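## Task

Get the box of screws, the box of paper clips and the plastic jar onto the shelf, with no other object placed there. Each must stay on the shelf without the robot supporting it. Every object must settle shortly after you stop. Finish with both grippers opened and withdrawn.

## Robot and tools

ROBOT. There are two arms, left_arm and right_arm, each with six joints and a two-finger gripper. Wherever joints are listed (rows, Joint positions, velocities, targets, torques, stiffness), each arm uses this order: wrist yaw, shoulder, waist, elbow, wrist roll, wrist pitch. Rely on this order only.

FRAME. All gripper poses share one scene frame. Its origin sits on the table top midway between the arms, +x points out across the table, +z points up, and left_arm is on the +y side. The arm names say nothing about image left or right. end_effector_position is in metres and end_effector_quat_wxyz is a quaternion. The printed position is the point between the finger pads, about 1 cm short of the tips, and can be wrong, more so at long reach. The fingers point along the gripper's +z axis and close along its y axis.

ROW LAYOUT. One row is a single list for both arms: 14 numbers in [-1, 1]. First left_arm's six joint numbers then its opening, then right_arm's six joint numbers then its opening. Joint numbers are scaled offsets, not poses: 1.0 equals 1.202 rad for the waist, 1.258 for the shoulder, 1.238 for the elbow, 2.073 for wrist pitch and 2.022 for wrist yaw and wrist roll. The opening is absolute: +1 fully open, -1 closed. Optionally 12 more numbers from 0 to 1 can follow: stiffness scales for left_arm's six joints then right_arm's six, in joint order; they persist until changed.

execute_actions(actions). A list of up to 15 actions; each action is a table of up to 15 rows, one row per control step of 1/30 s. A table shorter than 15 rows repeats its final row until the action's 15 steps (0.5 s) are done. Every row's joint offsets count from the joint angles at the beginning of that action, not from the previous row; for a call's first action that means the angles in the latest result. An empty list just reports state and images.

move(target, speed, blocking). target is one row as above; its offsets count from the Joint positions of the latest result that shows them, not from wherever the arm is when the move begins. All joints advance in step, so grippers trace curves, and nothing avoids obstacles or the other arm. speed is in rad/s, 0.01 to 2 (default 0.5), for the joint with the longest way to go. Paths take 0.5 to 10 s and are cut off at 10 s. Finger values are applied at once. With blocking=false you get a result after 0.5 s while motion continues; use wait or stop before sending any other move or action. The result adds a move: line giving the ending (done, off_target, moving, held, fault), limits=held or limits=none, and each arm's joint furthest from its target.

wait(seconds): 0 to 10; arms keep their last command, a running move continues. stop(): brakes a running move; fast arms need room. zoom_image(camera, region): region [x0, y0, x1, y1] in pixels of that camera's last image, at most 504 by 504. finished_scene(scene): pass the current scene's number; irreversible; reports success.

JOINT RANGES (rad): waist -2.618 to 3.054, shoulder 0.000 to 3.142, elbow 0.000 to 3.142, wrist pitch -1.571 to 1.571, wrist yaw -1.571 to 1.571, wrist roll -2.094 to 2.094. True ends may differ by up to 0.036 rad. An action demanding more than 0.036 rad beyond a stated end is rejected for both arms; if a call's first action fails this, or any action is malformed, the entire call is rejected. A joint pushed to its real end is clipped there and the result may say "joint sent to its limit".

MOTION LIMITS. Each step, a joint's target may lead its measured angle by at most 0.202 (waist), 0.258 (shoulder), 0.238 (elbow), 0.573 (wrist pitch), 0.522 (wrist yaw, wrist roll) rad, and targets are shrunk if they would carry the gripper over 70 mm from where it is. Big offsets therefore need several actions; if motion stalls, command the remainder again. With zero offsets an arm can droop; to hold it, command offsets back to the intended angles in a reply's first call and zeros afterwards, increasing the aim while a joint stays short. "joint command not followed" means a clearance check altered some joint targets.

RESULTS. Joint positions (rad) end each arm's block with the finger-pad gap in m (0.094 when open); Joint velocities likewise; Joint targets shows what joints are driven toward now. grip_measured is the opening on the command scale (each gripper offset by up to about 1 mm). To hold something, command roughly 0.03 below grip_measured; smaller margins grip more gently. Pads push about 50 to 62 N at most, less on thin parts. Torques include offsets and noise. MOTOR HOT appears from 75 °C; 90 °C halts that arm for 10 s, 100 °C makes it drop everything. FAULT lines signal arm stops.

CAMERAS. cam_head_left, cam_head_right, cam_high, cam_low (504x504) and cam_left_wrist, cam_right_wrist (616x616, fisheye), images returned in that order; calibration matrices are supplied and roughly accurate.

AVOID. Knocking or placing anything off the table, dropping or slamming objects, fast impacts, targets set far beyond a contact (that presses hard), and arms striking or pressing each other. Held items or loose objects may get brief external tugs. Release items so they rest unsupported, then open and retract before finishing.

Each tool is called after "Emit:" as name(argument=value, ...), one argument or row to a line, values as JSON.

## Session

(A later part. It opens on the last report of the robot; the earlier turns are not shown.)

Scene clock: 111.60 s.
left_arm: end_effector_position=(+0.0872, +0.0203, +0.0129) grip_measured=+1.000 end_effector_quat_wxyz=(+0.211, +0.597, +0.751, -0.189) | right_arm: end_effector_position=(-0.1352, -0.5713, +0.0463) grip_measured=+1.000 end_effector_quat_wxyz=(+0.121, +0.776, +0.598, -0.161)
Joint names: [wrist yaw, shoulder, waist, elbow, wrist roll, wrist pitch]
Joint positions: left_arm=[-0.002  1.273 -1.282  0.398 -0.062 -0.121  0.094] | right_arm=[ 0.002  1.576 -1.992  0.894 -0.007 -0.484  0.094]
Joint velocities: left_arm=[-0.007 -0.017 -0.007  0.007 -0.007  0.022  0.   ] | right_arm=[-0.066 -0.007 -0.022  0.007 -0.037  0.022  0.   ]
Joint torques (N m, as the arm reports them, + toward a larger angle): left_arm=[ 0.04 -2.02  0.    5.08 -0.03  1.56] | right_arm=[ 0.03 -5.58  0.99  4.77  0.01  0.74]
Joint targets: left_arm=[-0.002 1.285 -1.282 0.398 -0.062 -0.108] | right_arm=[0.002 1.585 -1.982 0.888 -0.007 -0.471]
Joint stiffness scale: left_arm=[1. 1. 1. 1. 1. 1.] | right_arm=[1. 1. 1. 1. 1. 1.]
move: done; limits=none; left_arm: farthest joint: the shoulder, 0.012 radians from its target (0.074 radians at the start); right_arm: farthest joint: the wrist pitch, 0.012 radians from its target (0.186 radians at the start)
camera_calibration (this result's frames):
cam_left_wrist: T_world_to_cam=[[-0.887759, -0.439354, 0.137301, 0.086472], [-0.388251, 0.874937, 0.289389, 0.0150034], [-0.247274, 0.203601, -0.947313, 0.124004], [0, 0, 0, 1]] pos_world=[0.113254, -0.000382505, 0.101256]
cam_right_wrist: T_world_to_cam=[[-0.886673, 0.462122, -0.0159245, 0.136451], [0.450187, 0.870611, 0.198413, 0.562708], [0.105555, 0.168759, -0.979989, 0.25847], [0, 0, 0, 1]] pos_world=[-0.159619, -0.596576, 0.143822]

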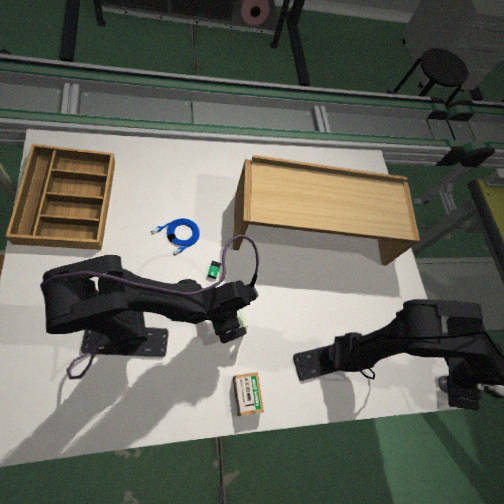

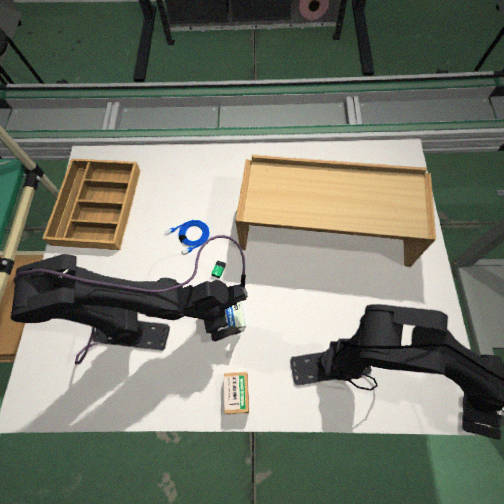

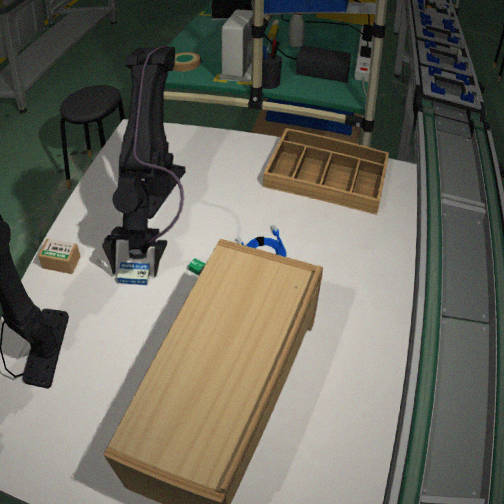

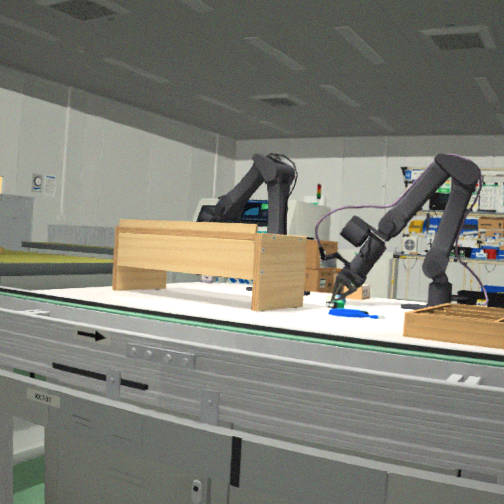

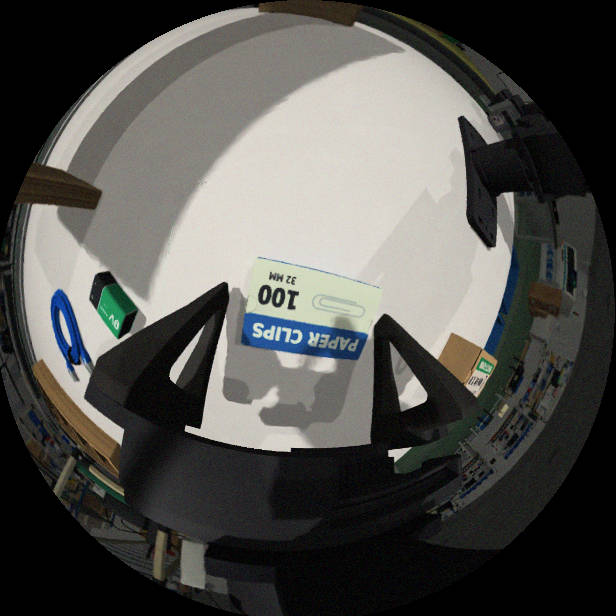

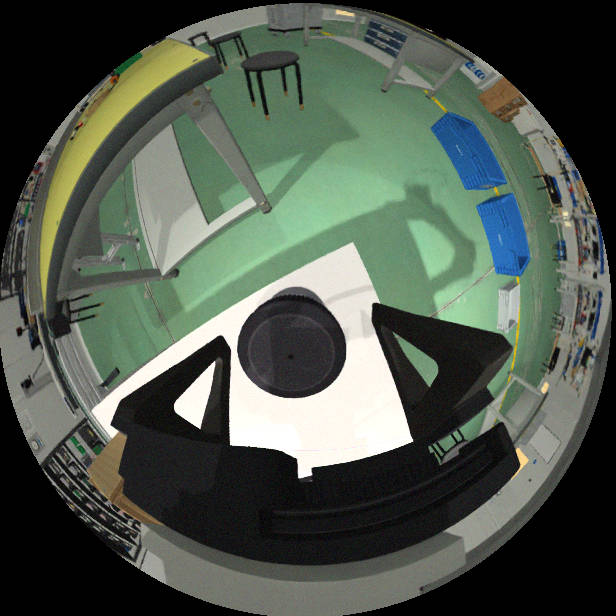

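Emit:
execute_actions(
  actions=[
    [[0,0,0,0,0,0,0.9,0,0,0,0,0,0,0.85],[0,0,0,0,0,0,0.8,0,0,0,0,0,0,0.7],[0,0,0,0,0,0,0.7,0,0,0,0,0,0,0.55],[0,0,0,0,0,0,0.65,0,0,0,0,0,0,0.45],[0,0,0,0,0,0,0.6,0,0,0,0,0,0,0.35],[0,0,0,0,0,0,0.57,0,0,0,0,0,0,0.3],[0,0,0,0,0,0,0.54,0,0,0,0,0,0,0.25],[0,0,0,0,0,0,0.51,0,0,0,0,0,0,0.2],[0,0,0,0,0,0,0.48,0,0,0,0,0,0,0.16],[0,0,0,0,0,0,0.45,0,0,0,0,0,0,0.12],[0,0,0,0,0,0,0.43,0,0,0,0,0,0,0.09],[0,0,0,0,0,0,0.41,0,0,0,0,0,0,0.06],[0,0,0,0,0,0,0.39,0,0,0,0,0,0,0.03],[0,0,0,0,0,0,0.37,0,0,0,0,0,0,0.0],[0,0,0,0,0,0,0.35,0,0,0,0,0,0,-0.03]],
    [[0,0,0,0,0,0,0.35,0,0,0,0,0,0,-0.03]],
  ],
)

Scene clock: 116.23 s.
left_arm: end_effector_position=(+0.0872, +0.0203, +0.0129) grip_measured=+0.477 end_effector_quat_wxyz=(+0.211, +0.597, +0.751, -0.189) | right_arm: end_effector_position=(-0.1352, -0.5714, +0.0464) grip_measured=-0.026 end_effector_quat_wxyz=(+0.121, +0.776, +0.598, -0.161)
Joint names: [wrist yaw, shoulder, waist, elbow, wrist roll, wrist pitch]
Joint positions: left_arm=[-0.002  1.273 -1.282  0.398 -0.062 -0.121  0.069] | right_arm=[ 0.002  1.576 -1.992  0.894 -0.007 -0.483  0.046]
Joint velocities: left_arm=[ 0.051 -0.007  0.027 -0.007 -0.022  0.022 -0.001] | right_arm=[-0.007  0.002  0.017 -0.007  0.037 -0.051  0.002]
Joint torques (N m, as the arm reports them, + toward a larger angle): left_arm=[ 0.04 -3.09 -0.14  5.14 -0.01  1.41] | right_arm=[ 0.03 -6.4   0.    5.2   0.01  0.6 ]
Joint targets: left_arm=[-0.002 1.273 -1.282 0.398 -0.062 -0.121] | right_arm=[0.002 1.576 -1.992 0.894 -0.007 -0.483]
Joint stiffness scale: left_arm=[1. 1. 1. 1. 1. 1.] | right_arm=[1. 1. 1. 1. 1. 1.]
camera_calibration (this result's frames):
cam_left_wrist: T_world_to_cam=[[-0.887759, -0.439354, 0.137301, 0.086472], [-0.388251, 0.874937, 0.289389, 0.0150034], [-0.247274, 0.203601, -0.947313, 0.124004], [0, 0, 0, 1]] pos_world=[0.113254, -0.000382505, 0.101256]
cam_right_wrist: T_world_to_cam=[[-0.886675, 0.462116, -0.0160061, 0.136471], [0.450207, 0.870684, 0.198047, 0.562846], [0.105457, 0.168398, -0.980062, 0.258307], [0, 0, 0, 1]] pos_world=[-0.159632, -0.596625, 0.143871]

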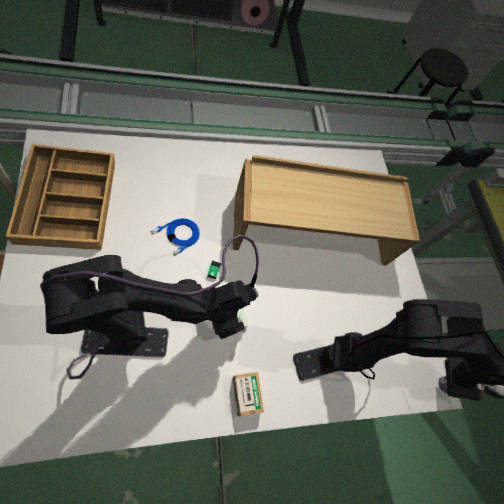

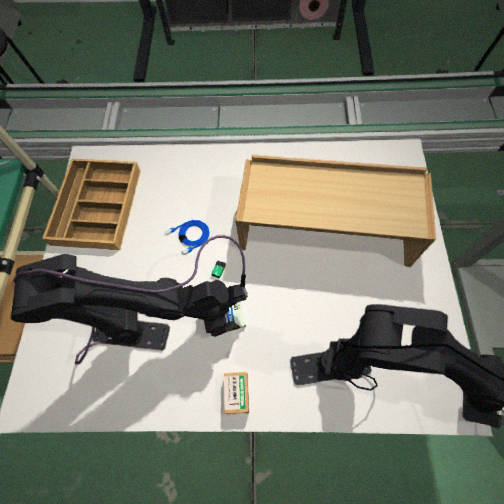

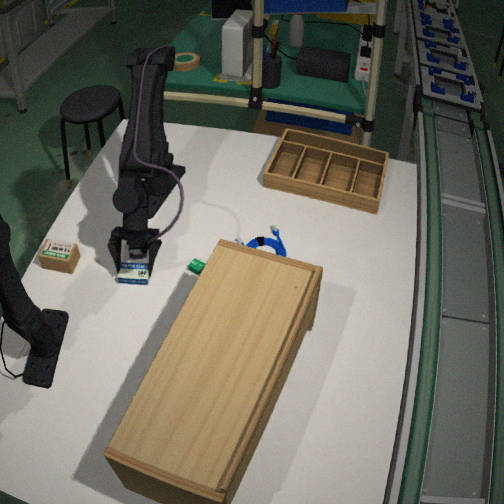

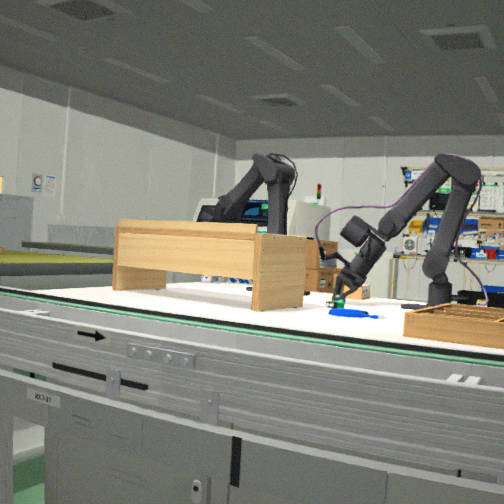

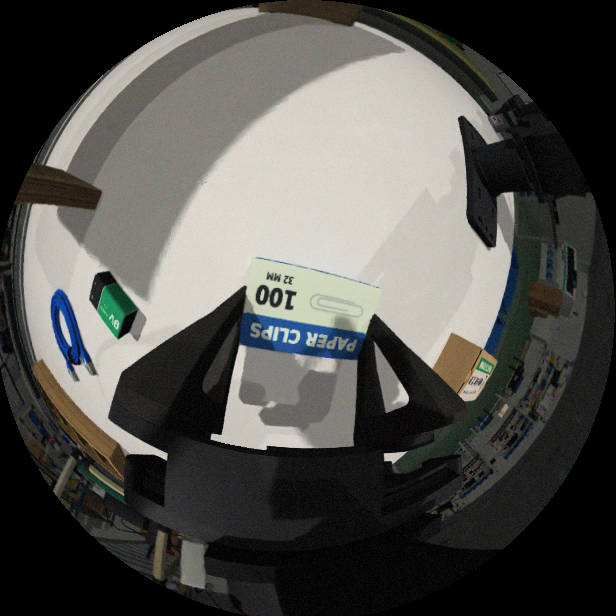

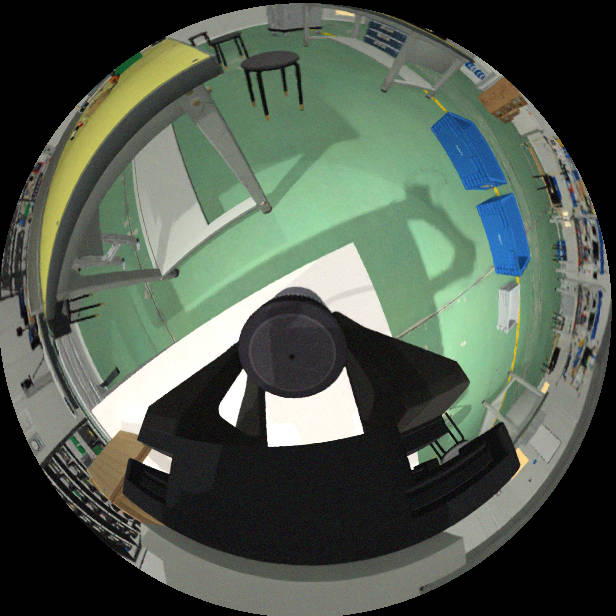

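Emit:
execute_actions(
  actions=[
    [[0,0,0,0,0,0,0.43,0,0,0,0,0,0,-0.06],[0,0,0,0,0,0,0.43,0,0,0,0,0,0,-0.08],[0,0,0,0,0,0,0.43,0,0,0,0,0,0,-0.1],[0,0,0,0,0,0,0.43,0,0,0,0,0,0,-0.12]],
  ],
)

Scene clock: 118.20 s.
left_arm: end_effector_position=(+0.0872, +0.0203, +0.0129) grip_measured=+0.477 end_effector_quat_wxyz=(+0.211, +0.597, +0.751, -0.189) | right_arm: end_effector_position=(-0.1352, -0.5714, +0.0464) grip_measured=-0.062 end_effector_quat_wxyz=(+0.121, +0.776, +0.598, -0.161)
Joint names: [wrist yaw, shoulder, waist, elbow, wrist roll, wrist pitch]
Joint positions: left_arm=[-0.002  1.273 -1.282  0.398 -0.062 -0.121  0.069] | right_arm=[ 0.002  1.576 -1.992  0.894 -0.007 -0.483  0.044]
Joint velocities: left_arm=[-0.051 -0.017 -0.002  0.002  0.095 -0.007 -0.   ] | right_arm=[-0.007 -0.012 -0.012 -0.012 -0.095  0.007 -0.001]
Joint torques (N m, as the arm reports them, + toward a larger angle): left_arm=[ 0.02 -3.12 -0.07  5.12  0.01  1.41] | right_arm=[ 0.04 -6.39 -0.01  5.17  0.01  0.59]
Joint targets: left_arm=[-0.002 1.273 -1.282 0.398 -0.062 -0.121] | right_arm=[0.002 1.576 -1.992 0.894 -0.007 -0.483]
Joint stiffness scale: left_arm=[1. 1. 1. 1. 1. 1.] | right_arm=[1. 1. 1. 1. 1. 1.]
camera_calibration (this result's frames):
cam_left_wrist: T_world_to_cam=[[-0.887759, -0.439354, 0.137301, 0.086472], [-0.388251, 0.874937, 0.289389, 0.0150034], [-0.247274, 0.203601, -0.947313, 0.124004], [0, 0, 0, 1]] pos_world=[0.113254, -0.000382505, 0.101256]
cam_right_wrist: T_world_to_cam=[[-0.886675, 0.462116, -0.0160061, 0.136471], [0.450207, 0.870684, 0.198047, 0.562846], [0.105457, 0.168398, -0.980062, 0.258307], [0, 0, 0, 1]] pos_world=[-0.159632, -0.596625, 0.143871]

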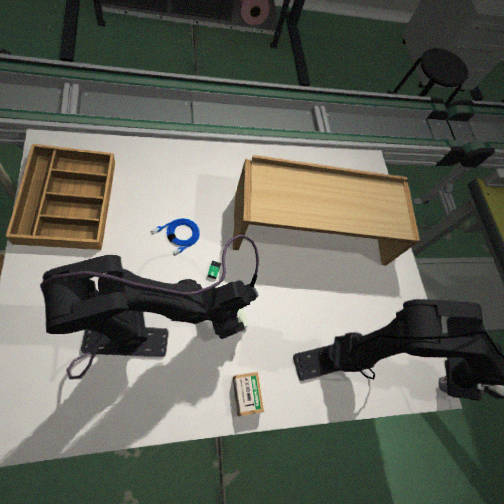

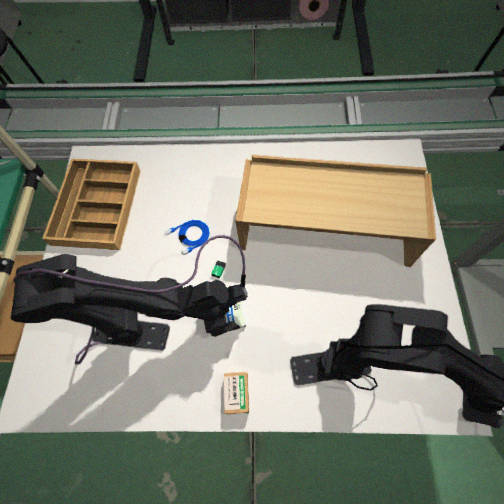

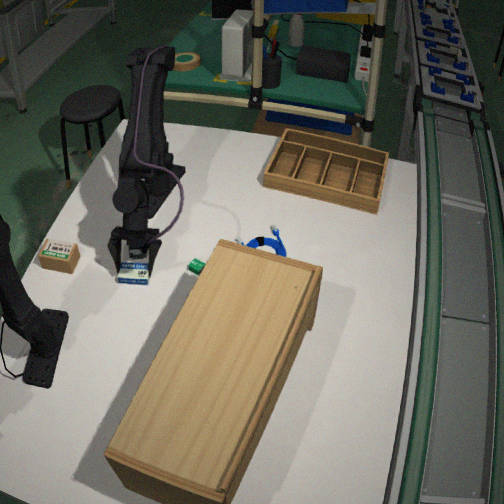

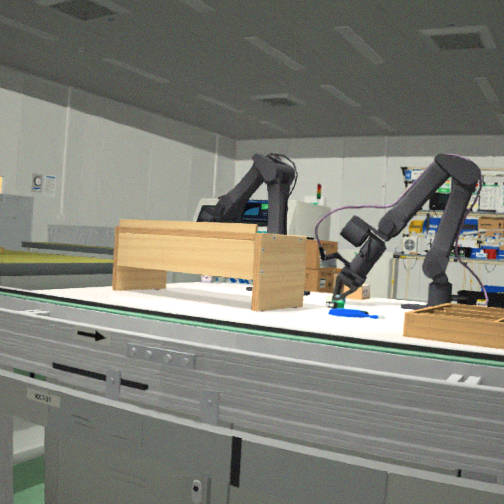

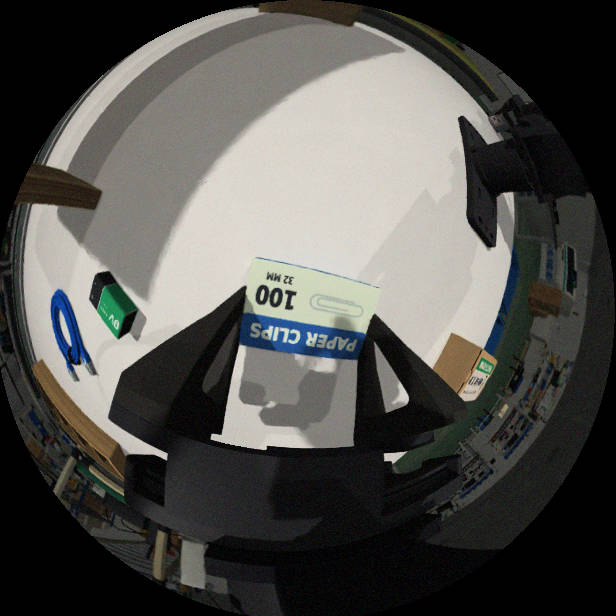

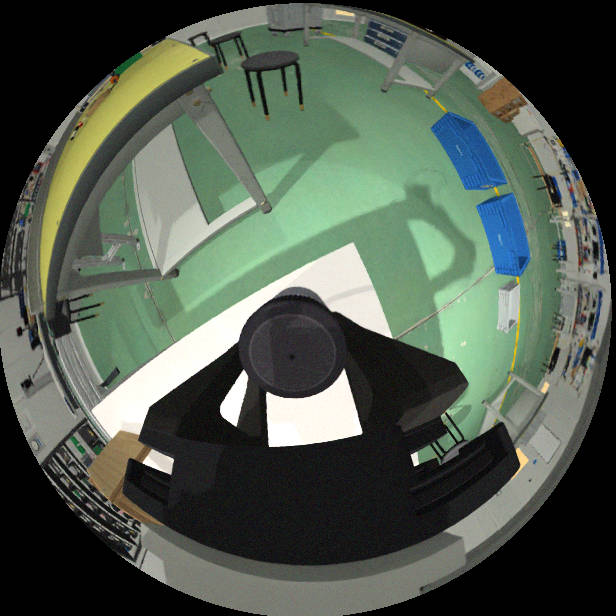

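Emit:
zoom_image(
  camera="cam_head_right",
  region=[225, 140, 445, 280],
)

Emit:
zoom_image(
  camera="cam_low",
  region=[100, 200, 320, 320],
)

Region (225, 140, 445, 280) of cam_head_right's 504x504 image, scaled by 2.291, with more detail than that image has; it fills the top 321 rows of this view, and the rest is white.

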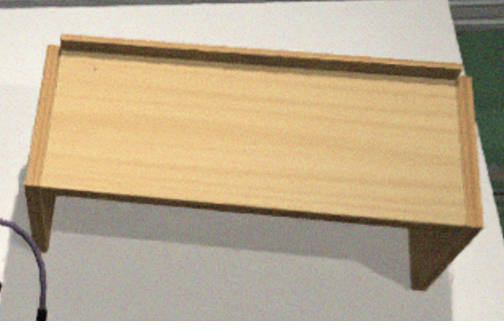

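Region (100, 200, 320, 320) of cam_low's 504x504 image, scaled by 2.291, with more detail than that image has; it fills the top 275 rows of this view, and the rest is white.

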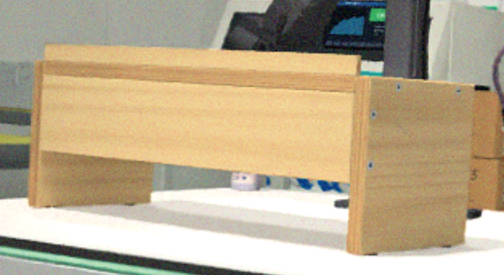

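Emit:
move(
  target=[0,0.0,0.36,0.767,0,-0.45,0.43, 0,-0.06,0.7,0.708,0,-0.447,-0.1],
  speed=0.9,
)

Scene clock: 133.20 s.
left_arm: end_effector_position=(+0.2177, +0.0318, +0.2358) grip_measured=+0.477 end_effector_quat_wxyz=(+0.246, +0.426, +0.859, -0.142) | right_arm: end_effector_position=(+0.1326, -0.5086, +0.2646) grip_measured=-0.062 end_effector_quat_wxyz=(+0.167, +0.466, +0.864, -0.091)
Joint names: [wrist yaw, shoulder, waist, elbow, wrist roll, wrist pitch]
Joint positions: left_arm=[-0.     1.273 -0.859  1.327 -0.062 -1.048  0.069] | right_arm=[-0.002  1.521 -1.154  1.745 -0.007 -1.411  0.044]
Joint velocities: left_arm=[ 0.037  0.022 -0.007  0.002  0.037  0.007 -0.   ] | right_arm=[-0.11   0.002 -0.007  0.012  0.066  0.007 -0.   ]
Joint torques (N m, as the arm reports them, + toward a larger angle): left_arm=[-0.02 -3.59  0.82  7.23 -0.04  1.34] | right_arm=[ 0.08 -7.54  0.31  6.84  0.    0.61]
Joint targets: left_arm=[-0.002 1.273 -0.849 1.348 -0.062 -1.054] | right_arm=[0.002 1.501 -1.150 1.771 -0.007 -1.410]
Joint stiffness scale: left_arm=[1. 1. 1. 1. 1. 1.] | right_arm=[1. 1. 1. 1. 1. 1.]
move: off_target (left_arm, right_arm); limits=none; left_arm: farthest joint: the elbow, 0.021 radians from its target (0.949 radians at the start); right_arm: farthest joint: the elbow, 0.026 radians from its target (0.876 radians at the start)
camera_calibration (this result's frames):
cam_left_wrist: T_world_to_cam=[[-0.629891, -0.764208, 0.138649, 0.130736], [-0.712599, 0.639641, 0.288204, 0.0694825], [-0.308933, 0.0827358, -0.947478, 0.382413], [0, 0, 0, 1]] pos_world=[0.250003, 0.0238264, 0.324176]
cam_right_wrist: T_world_to_cam=[[-0.936225, -0.351092, -0.0147235, -0.0589391], [-0.345563, 0.912261, 0.219924, 0.465232], [-0.063782, 0.210987, -0.975406, 0.476269], [0, 0, 0, 1]] pos_world=[0.135964, -0.545592, 0.361372]

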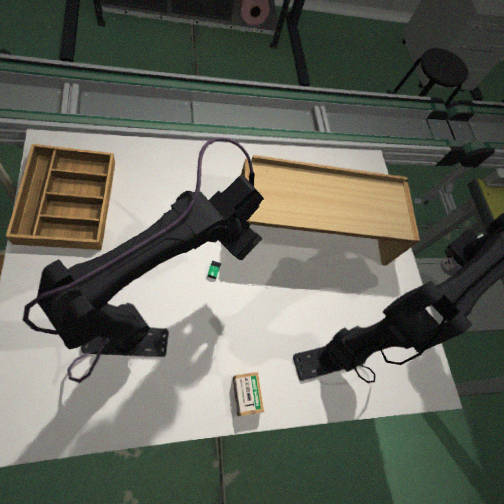

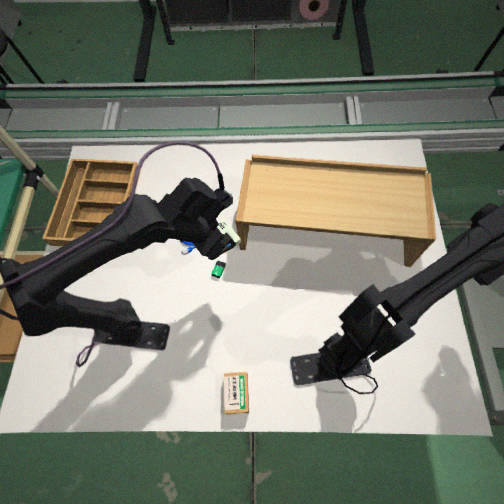

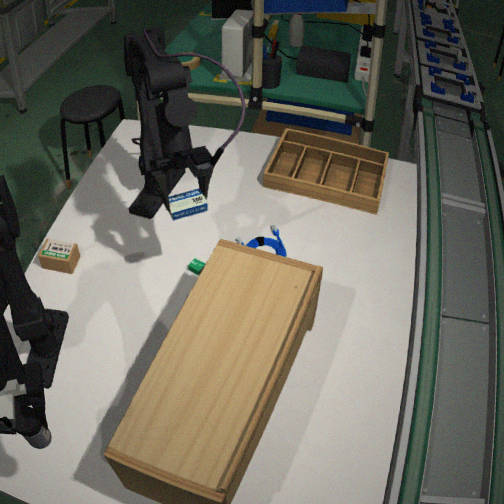

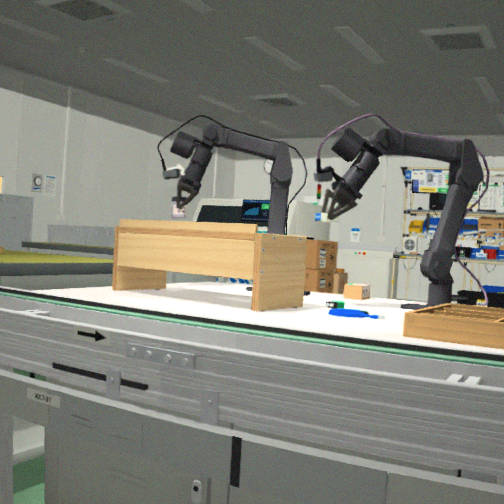

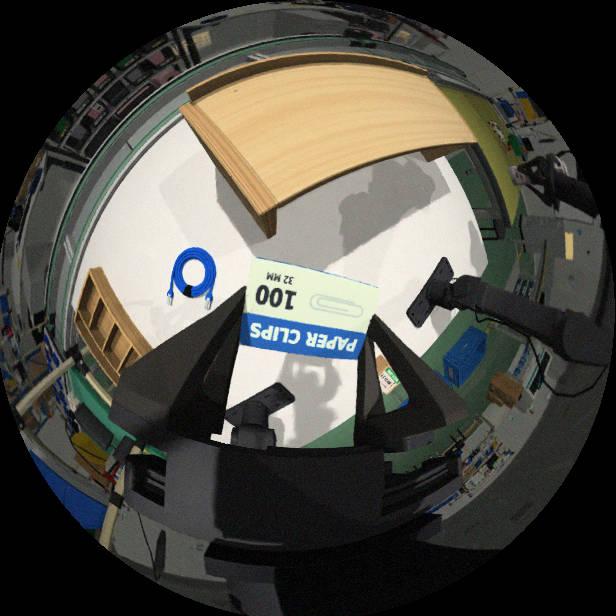

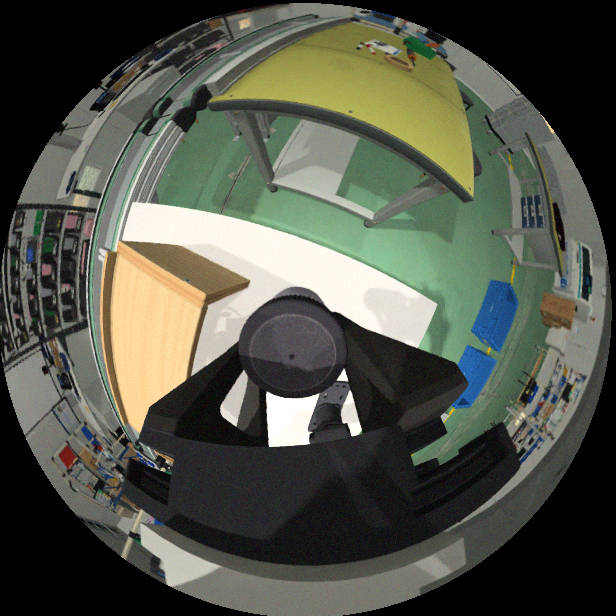

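Emit:
move(
  target=[0,0.551,0.114,0.524,0,0.036,0.43, 0,0.248,0.497,0.224,0,0.044,-0.1],
  speed=0.7,
)

Scene clock: 138.00 s.
left_arm: end_effector_position=(+0.3704, -0.0805, +0.2044) grip_measured=+0.477 end_effector_quat_wxyz=(+0.248, +0.370, +0.887, -0.122) | right_arm: end_effector_position=(+0.3382, -0.3951, +0.2382) grip_measured=-0.062 end_effector_quat_wxyz=(+0.186, +0.190, +0.963, -0.036)
Joint names: [wrist yaw, shoulder, waist, elbow, wrist roll, wrist pitch]
Joint positions: left_arm=[-0.     1.974 -0.73   1.948 -0.062 -0.986  0.069] | right_arm=[-0.004  1.836 -0.554  1.985 -0.007 -1.339  0.044]
Joint velocities: left_arm=[-0.007 -0.012  0.002  0.002 -0.022 -0.022  0.001] | right_arm=[ 0.066  0.007  0.007  0.002  0.037 -0.007  0.   ]
Joint torques (N m, as the arm reports them, + toward a larger angle): left_arm=[  0.01 -11.27   0.46   7.87  -0.02   1.54] | right_arm=[ 0.08 -9.34 -0.22  7.86  0.01  0.75]
Joint targets: left_arm=[-0.000 1.966 -0.722 1.976 -0.062 -0.974] | right_arm=[-0.002 1.833 -0.556 2.022 -0.007 -1.320]
Joint stiffness scale: left_arm=[1. 1. 1. 1. 1. 1.] | right_arm=[1. 1. 1. 1. 1. 1.]
move: off_target (left_arm, right_arm); limits=none; left_arm: farthest joint: the elbow, 0.027 radians from its target (0.649 radians at the start); right_arm: farthest joint: the elbow, 0.037 radians from its target (0.277 radians at the start)
camera_calibration (this result's frames):
cam_left_wrist: T_world_to_cam=[[-0.524509, -0.840858, 0.133599, 0.101214], [-0.785719, 0.538485, 0.304434, 0.274771], [-0.327927, 0.0547065, -0.943118, 0.413007], [0, 0, 0, 1]] pos_world=[0.404416, -0.0854479, 0.292342]
cam_right_wrist: T_world_to_cam=[[-0.574048, -0.818661, -0.0162311, -0.133894], [-0.80024, 0.556713, 0.222904, 0.451155], [-0.173447, 0.140946, -0.974705, 0.448902], [0, 0, 0, 1]] pos_world=[0.362031, -0.424049, 0.33481]

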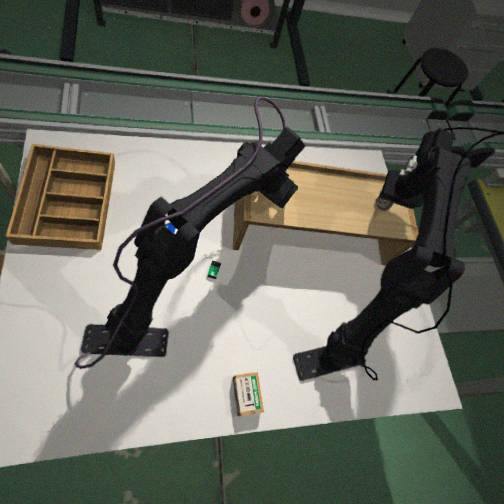

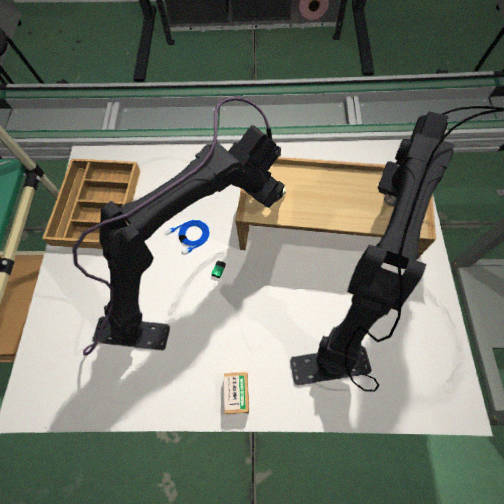

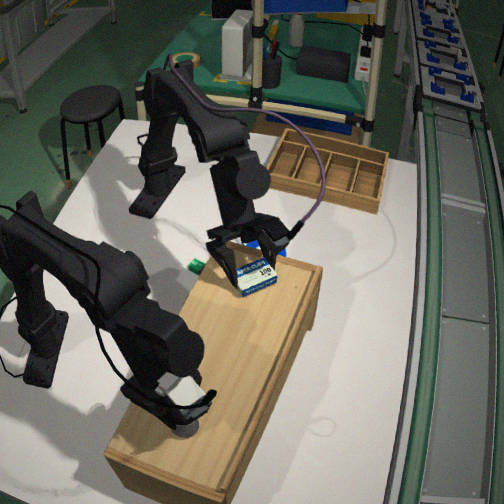

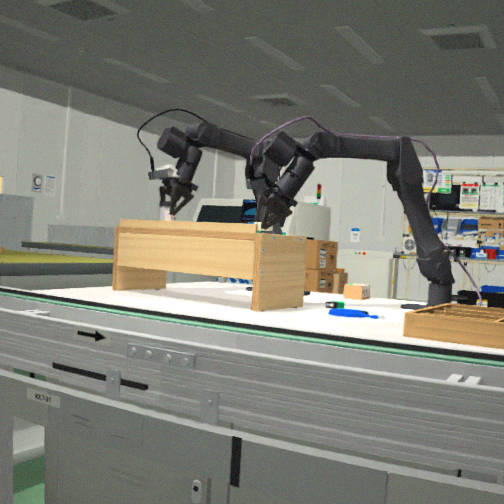

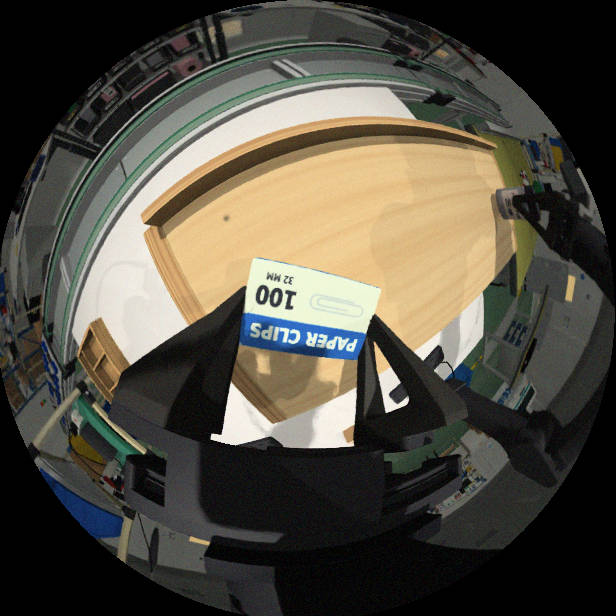

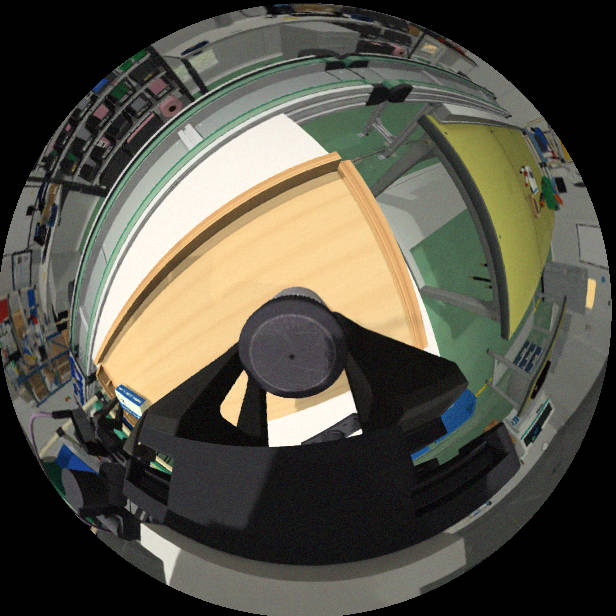

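Emit:
move(
  target=[0,-0.007,0,-0.058,0,0.047,0.43, 0,-0.003,0,-0.064,0,0.057,-0.1],
  speed=0.12,
)

Emit:
zoom_image(
  camera="cam_high",
  region=[120, 220, 340, 460],
)

Scene clock: 143.20 s.
left_arm: end_effector_position=(+0.3767, -0.0877, +0.1959) grip_measured=+0.477 end_effector_quat_wxyz=(+0.262, +0.369, +0.883, -0.129) | right_arm: end_effector_position=(+0.3506, -0.4003, +0.2275) grip_measured=-0.062 end_effector_quat_wxyz=(+0.203, +0.189, +0.960, -0.039)
Joint names: [wrist yaw, shoulder, waist, elbow, wrist roll, wrist pitch]
Joint positions: left_arm=[-0.     1.974 -0.73   1.896 -0.062 -0.899  0.069] | right_arm=[-0.004  1.836 -0.554  1.925 -0.007 -1.243  0.044]
Joint velocities: left_arm=[-0.007  0.007  0.012 -0.017  0.037 -0.037 -0.001] | right_arm=[-0.007 -0.022  0.017 -0.002 -0.022 -0.022 -0.002]
Joint torques (N m, as the arm reports them, + toward a larger angle): left_arm=[  0.02 -11.48   0.09   4.61   0.     1.57] | right_arm=[ 0.03 -9.58  0.01  4.03  0.    0.86]
Joint targets: left_arm=[-0.000 1.965 -0.730 1.876 -0.062 -0.889] | right_arm=[-0.004 1.833 -0.554 1.906 -0.007 -1.221]
Joint stiffness scale: left_arm=[1. 1. 1. 1. 1. 1.] | right_arm=[1. 1. 1. 1. 1. 1.]
move: off_target (right_arm); limits=none; left_arm: farthest joint: the elbow, 0.020 radians from its target (0.072 radians at the start); right_arm: farthest joint: the wrist pitch, 0.022 radians from its target (0.118 radians at the start)
camera_calibration (this result's frames):
cam_left_wrist: T_world_to_cam=[[-0.527599, -0.837314, 0.14333, 0.0991478], [-0.792162, 0.545872, 0.272952, 0.295408], [-0.306787, 0.0304682, -0.951291, 0.399004], [0, 0, 0, 1]] pos_world=[0.40873, -0.0903938, 0.284726]
cam_right_wrist: T_world_to_cam=[[-0.573394, -0.818935, -0.023745, -0.129849], [-0.806977, 0.559543, 0.188947, 0.477574], [-0.141449, 0.127503, -0.9817, 0.426317], [0, 0, 0, 1]] pos_world=[0.371238, -0.427917, 0.325197]

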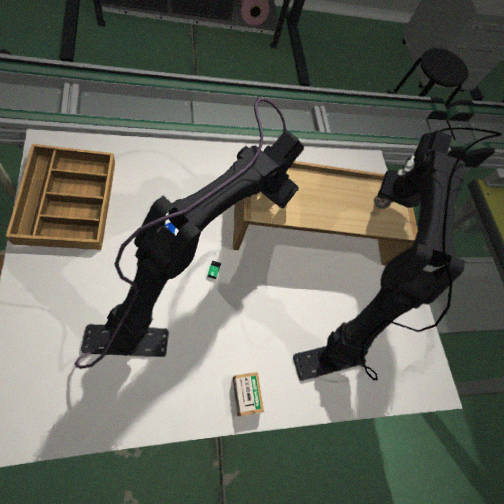

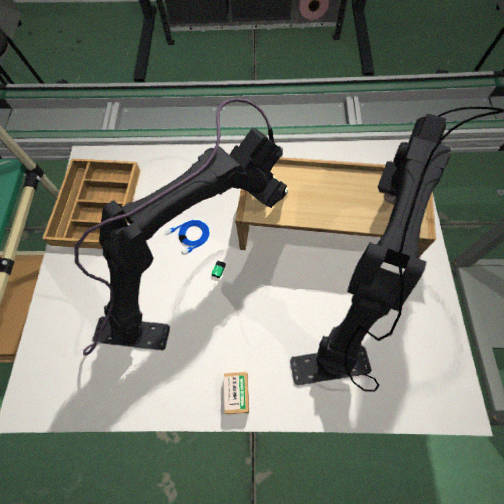

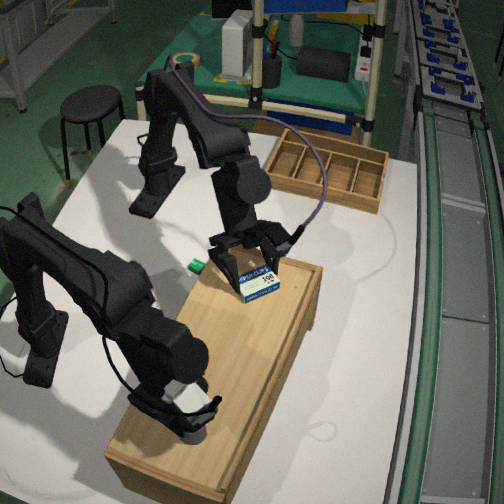

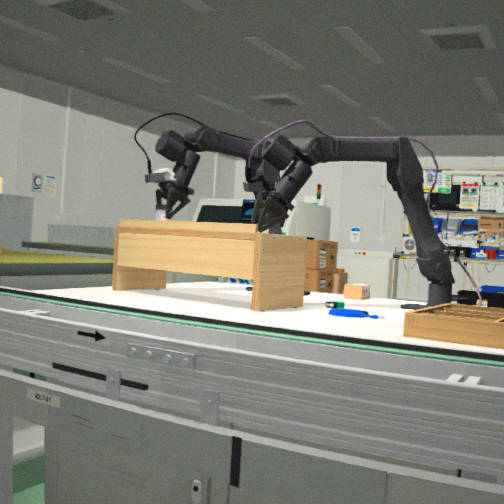

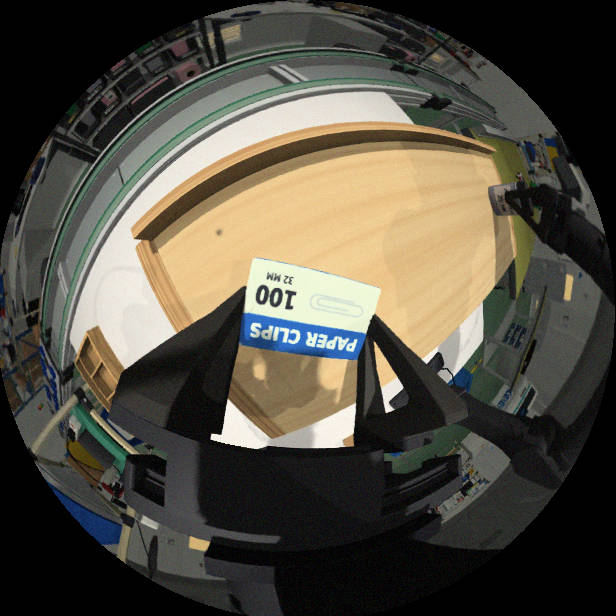

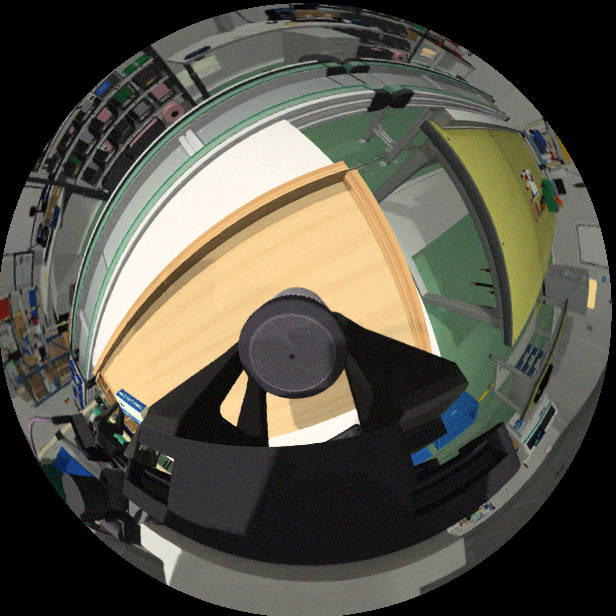

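Region (120, 220, 340, 460) of cam_high's 504x504 image, scaled by 2.100, with more detail than that image has; it fills the left 462 columns of this view, and the rest is white.

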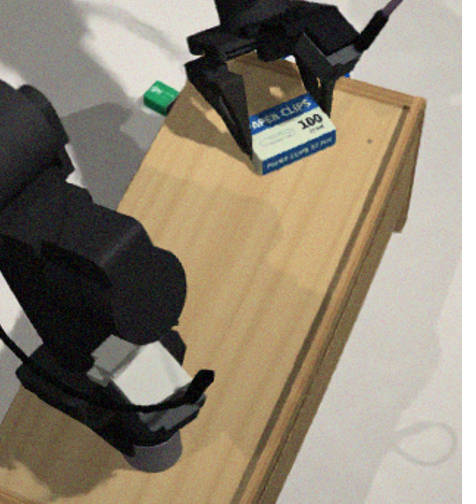

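Emit:
execute_actions(
  actions=[
    [[0,-0.007,0,-0.018,0,0.003,0.43,0,-0.003,0,-0.018,0,0.008,-0.1],[0,-0.007,0,-0.021,0,0.003,0.43,0,-0.003,0,-0.021,0,0.008,-0.1],[0,-0.007,0,-0.024,0,0.003,0.43,0,-0.003,0,-0.024,0,0.008,-0.1],[0,-0.007,0,-0.027,0,0.003,0.43,0,-0.003,0,-0.027,0,0.008,-0.1],[0,-0.007,0,-0.030,0,0.003,0.43,0,-0.003,0,-0.030,0,0.008,-0.1],[0,-0.007,0,-0.033,0,0.003,0.43,0,-0.003,0,-0.032,0,0.008,-0.1]],
  ],
)

Scene clock: 146.37 s.
left_arm: end_effector_position=(+0.3766, -0.0877, +0.1954) grip_measured=+0.477 end_effector_quat_wxyz=(+0.265, +0.368, +0.882, -0.130) | right_arm: end_effector_position=(+0.3508, -0.4004, +0.2268) grip_measured=-0.062 end_effector_quat_wxyz=(+0.204, +0.189, +0.960, -0.040)
Joint names: [wrist yaw, shoulder, waist, elbow, wrist roll, wrist pitch]
Joint positions: left_arm=[-0.     1.968 -0.73   1.881 -0.062 -0.886  0.069] | right_arm=[-0.004  1.833 -0.554  1.917 -0.007 -1.235  0.044]
Joint velocities: left_arm=[-0.022 -0.002 -0.002  0.012  0.066  0.007 -0.   ] | right_arm=[-0.037 -0.002  0.002  0.007  0.007 -0.007 -0.001]
Joint torques (N m, as the arm reports them, + toward a larger angle): left_arm=[  0.02 -10.64  -0.06   4.1   -0.02   1.3 ] | right_arm=[ 0.04 -9.2  -0.02  3.22  0.    0.7 ]
Joint targets: left_arm=[-0.000 1.966 -0.730 1.855 -0.062 -0.893] | right_arm=[-0.004 1.833 -0.554 1.886 -0.007 -1.226]
Joint stiffness scale: left_arm=[1. 1. 1. 1. 1. 1.] | right_arm=[1. 1. 1. 1. 1. 1.]
camera_calibration (this result's frames):
cam_left_wrist: T_world_to_cam=[[-0.528141, -0.836693, 0.144955, 0.0991883], [-0.793179, 0.547038, 0.267614, 0.297005], [-0.303206, 0.0263631, -0.95256, 0.397021], [0, 0, 0, 1]] pos_world=[0.408342, -0.0899493, 0.284326]
cam_right_wrist: T_world_to_cam=[[-0.573327, -0.818964, -0.0243901, -0.129706], [-0.807504, 0.559764, 0.186014, 0.478845], [-0.138686, 0.126342, -0.982244, 0.424417], [0, 0, 0, 1]] pos_world=[0.371166, -0.427887, 0.324645]

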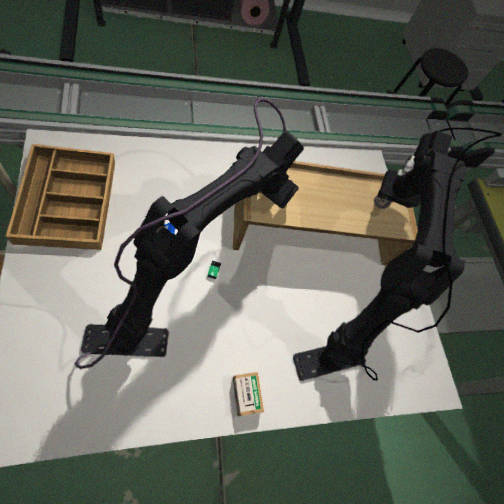

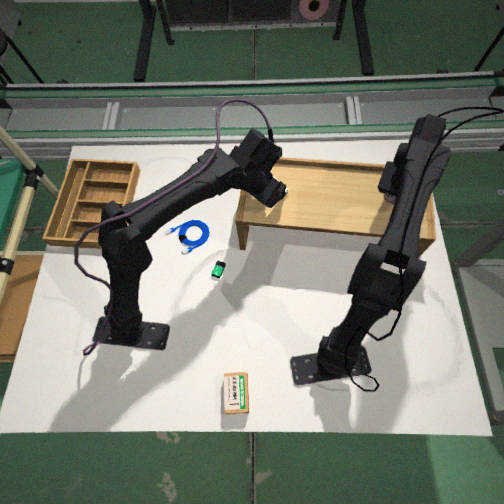

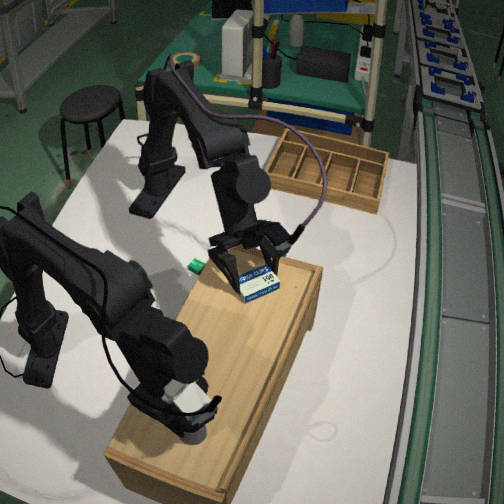

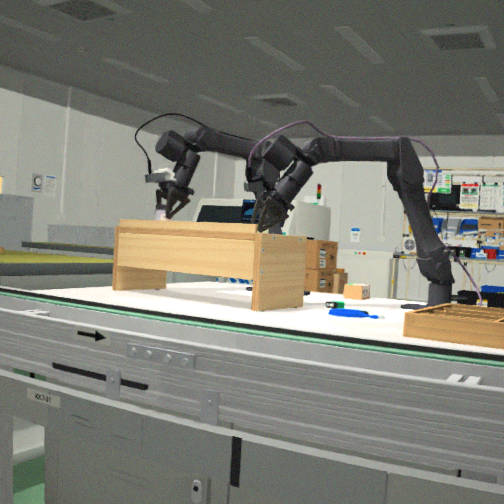

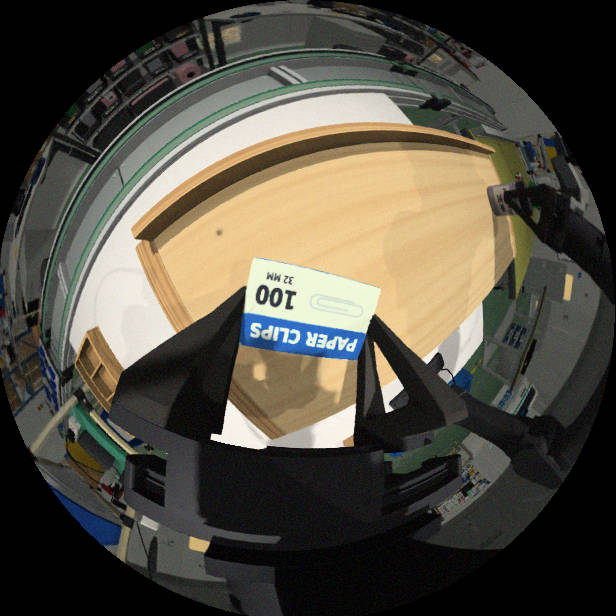

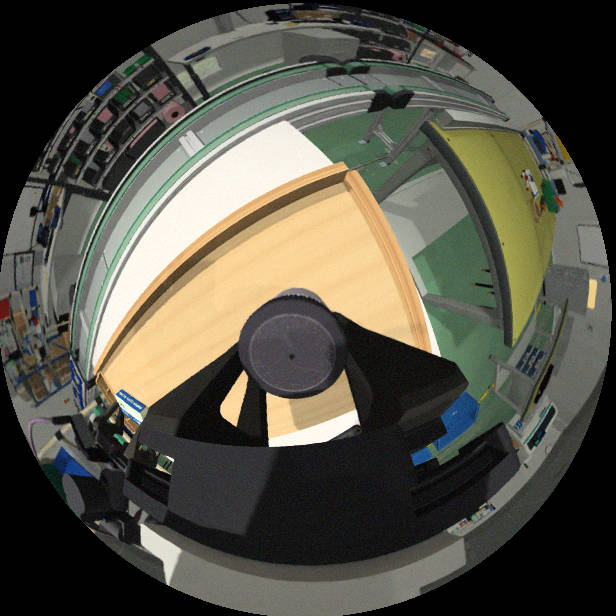

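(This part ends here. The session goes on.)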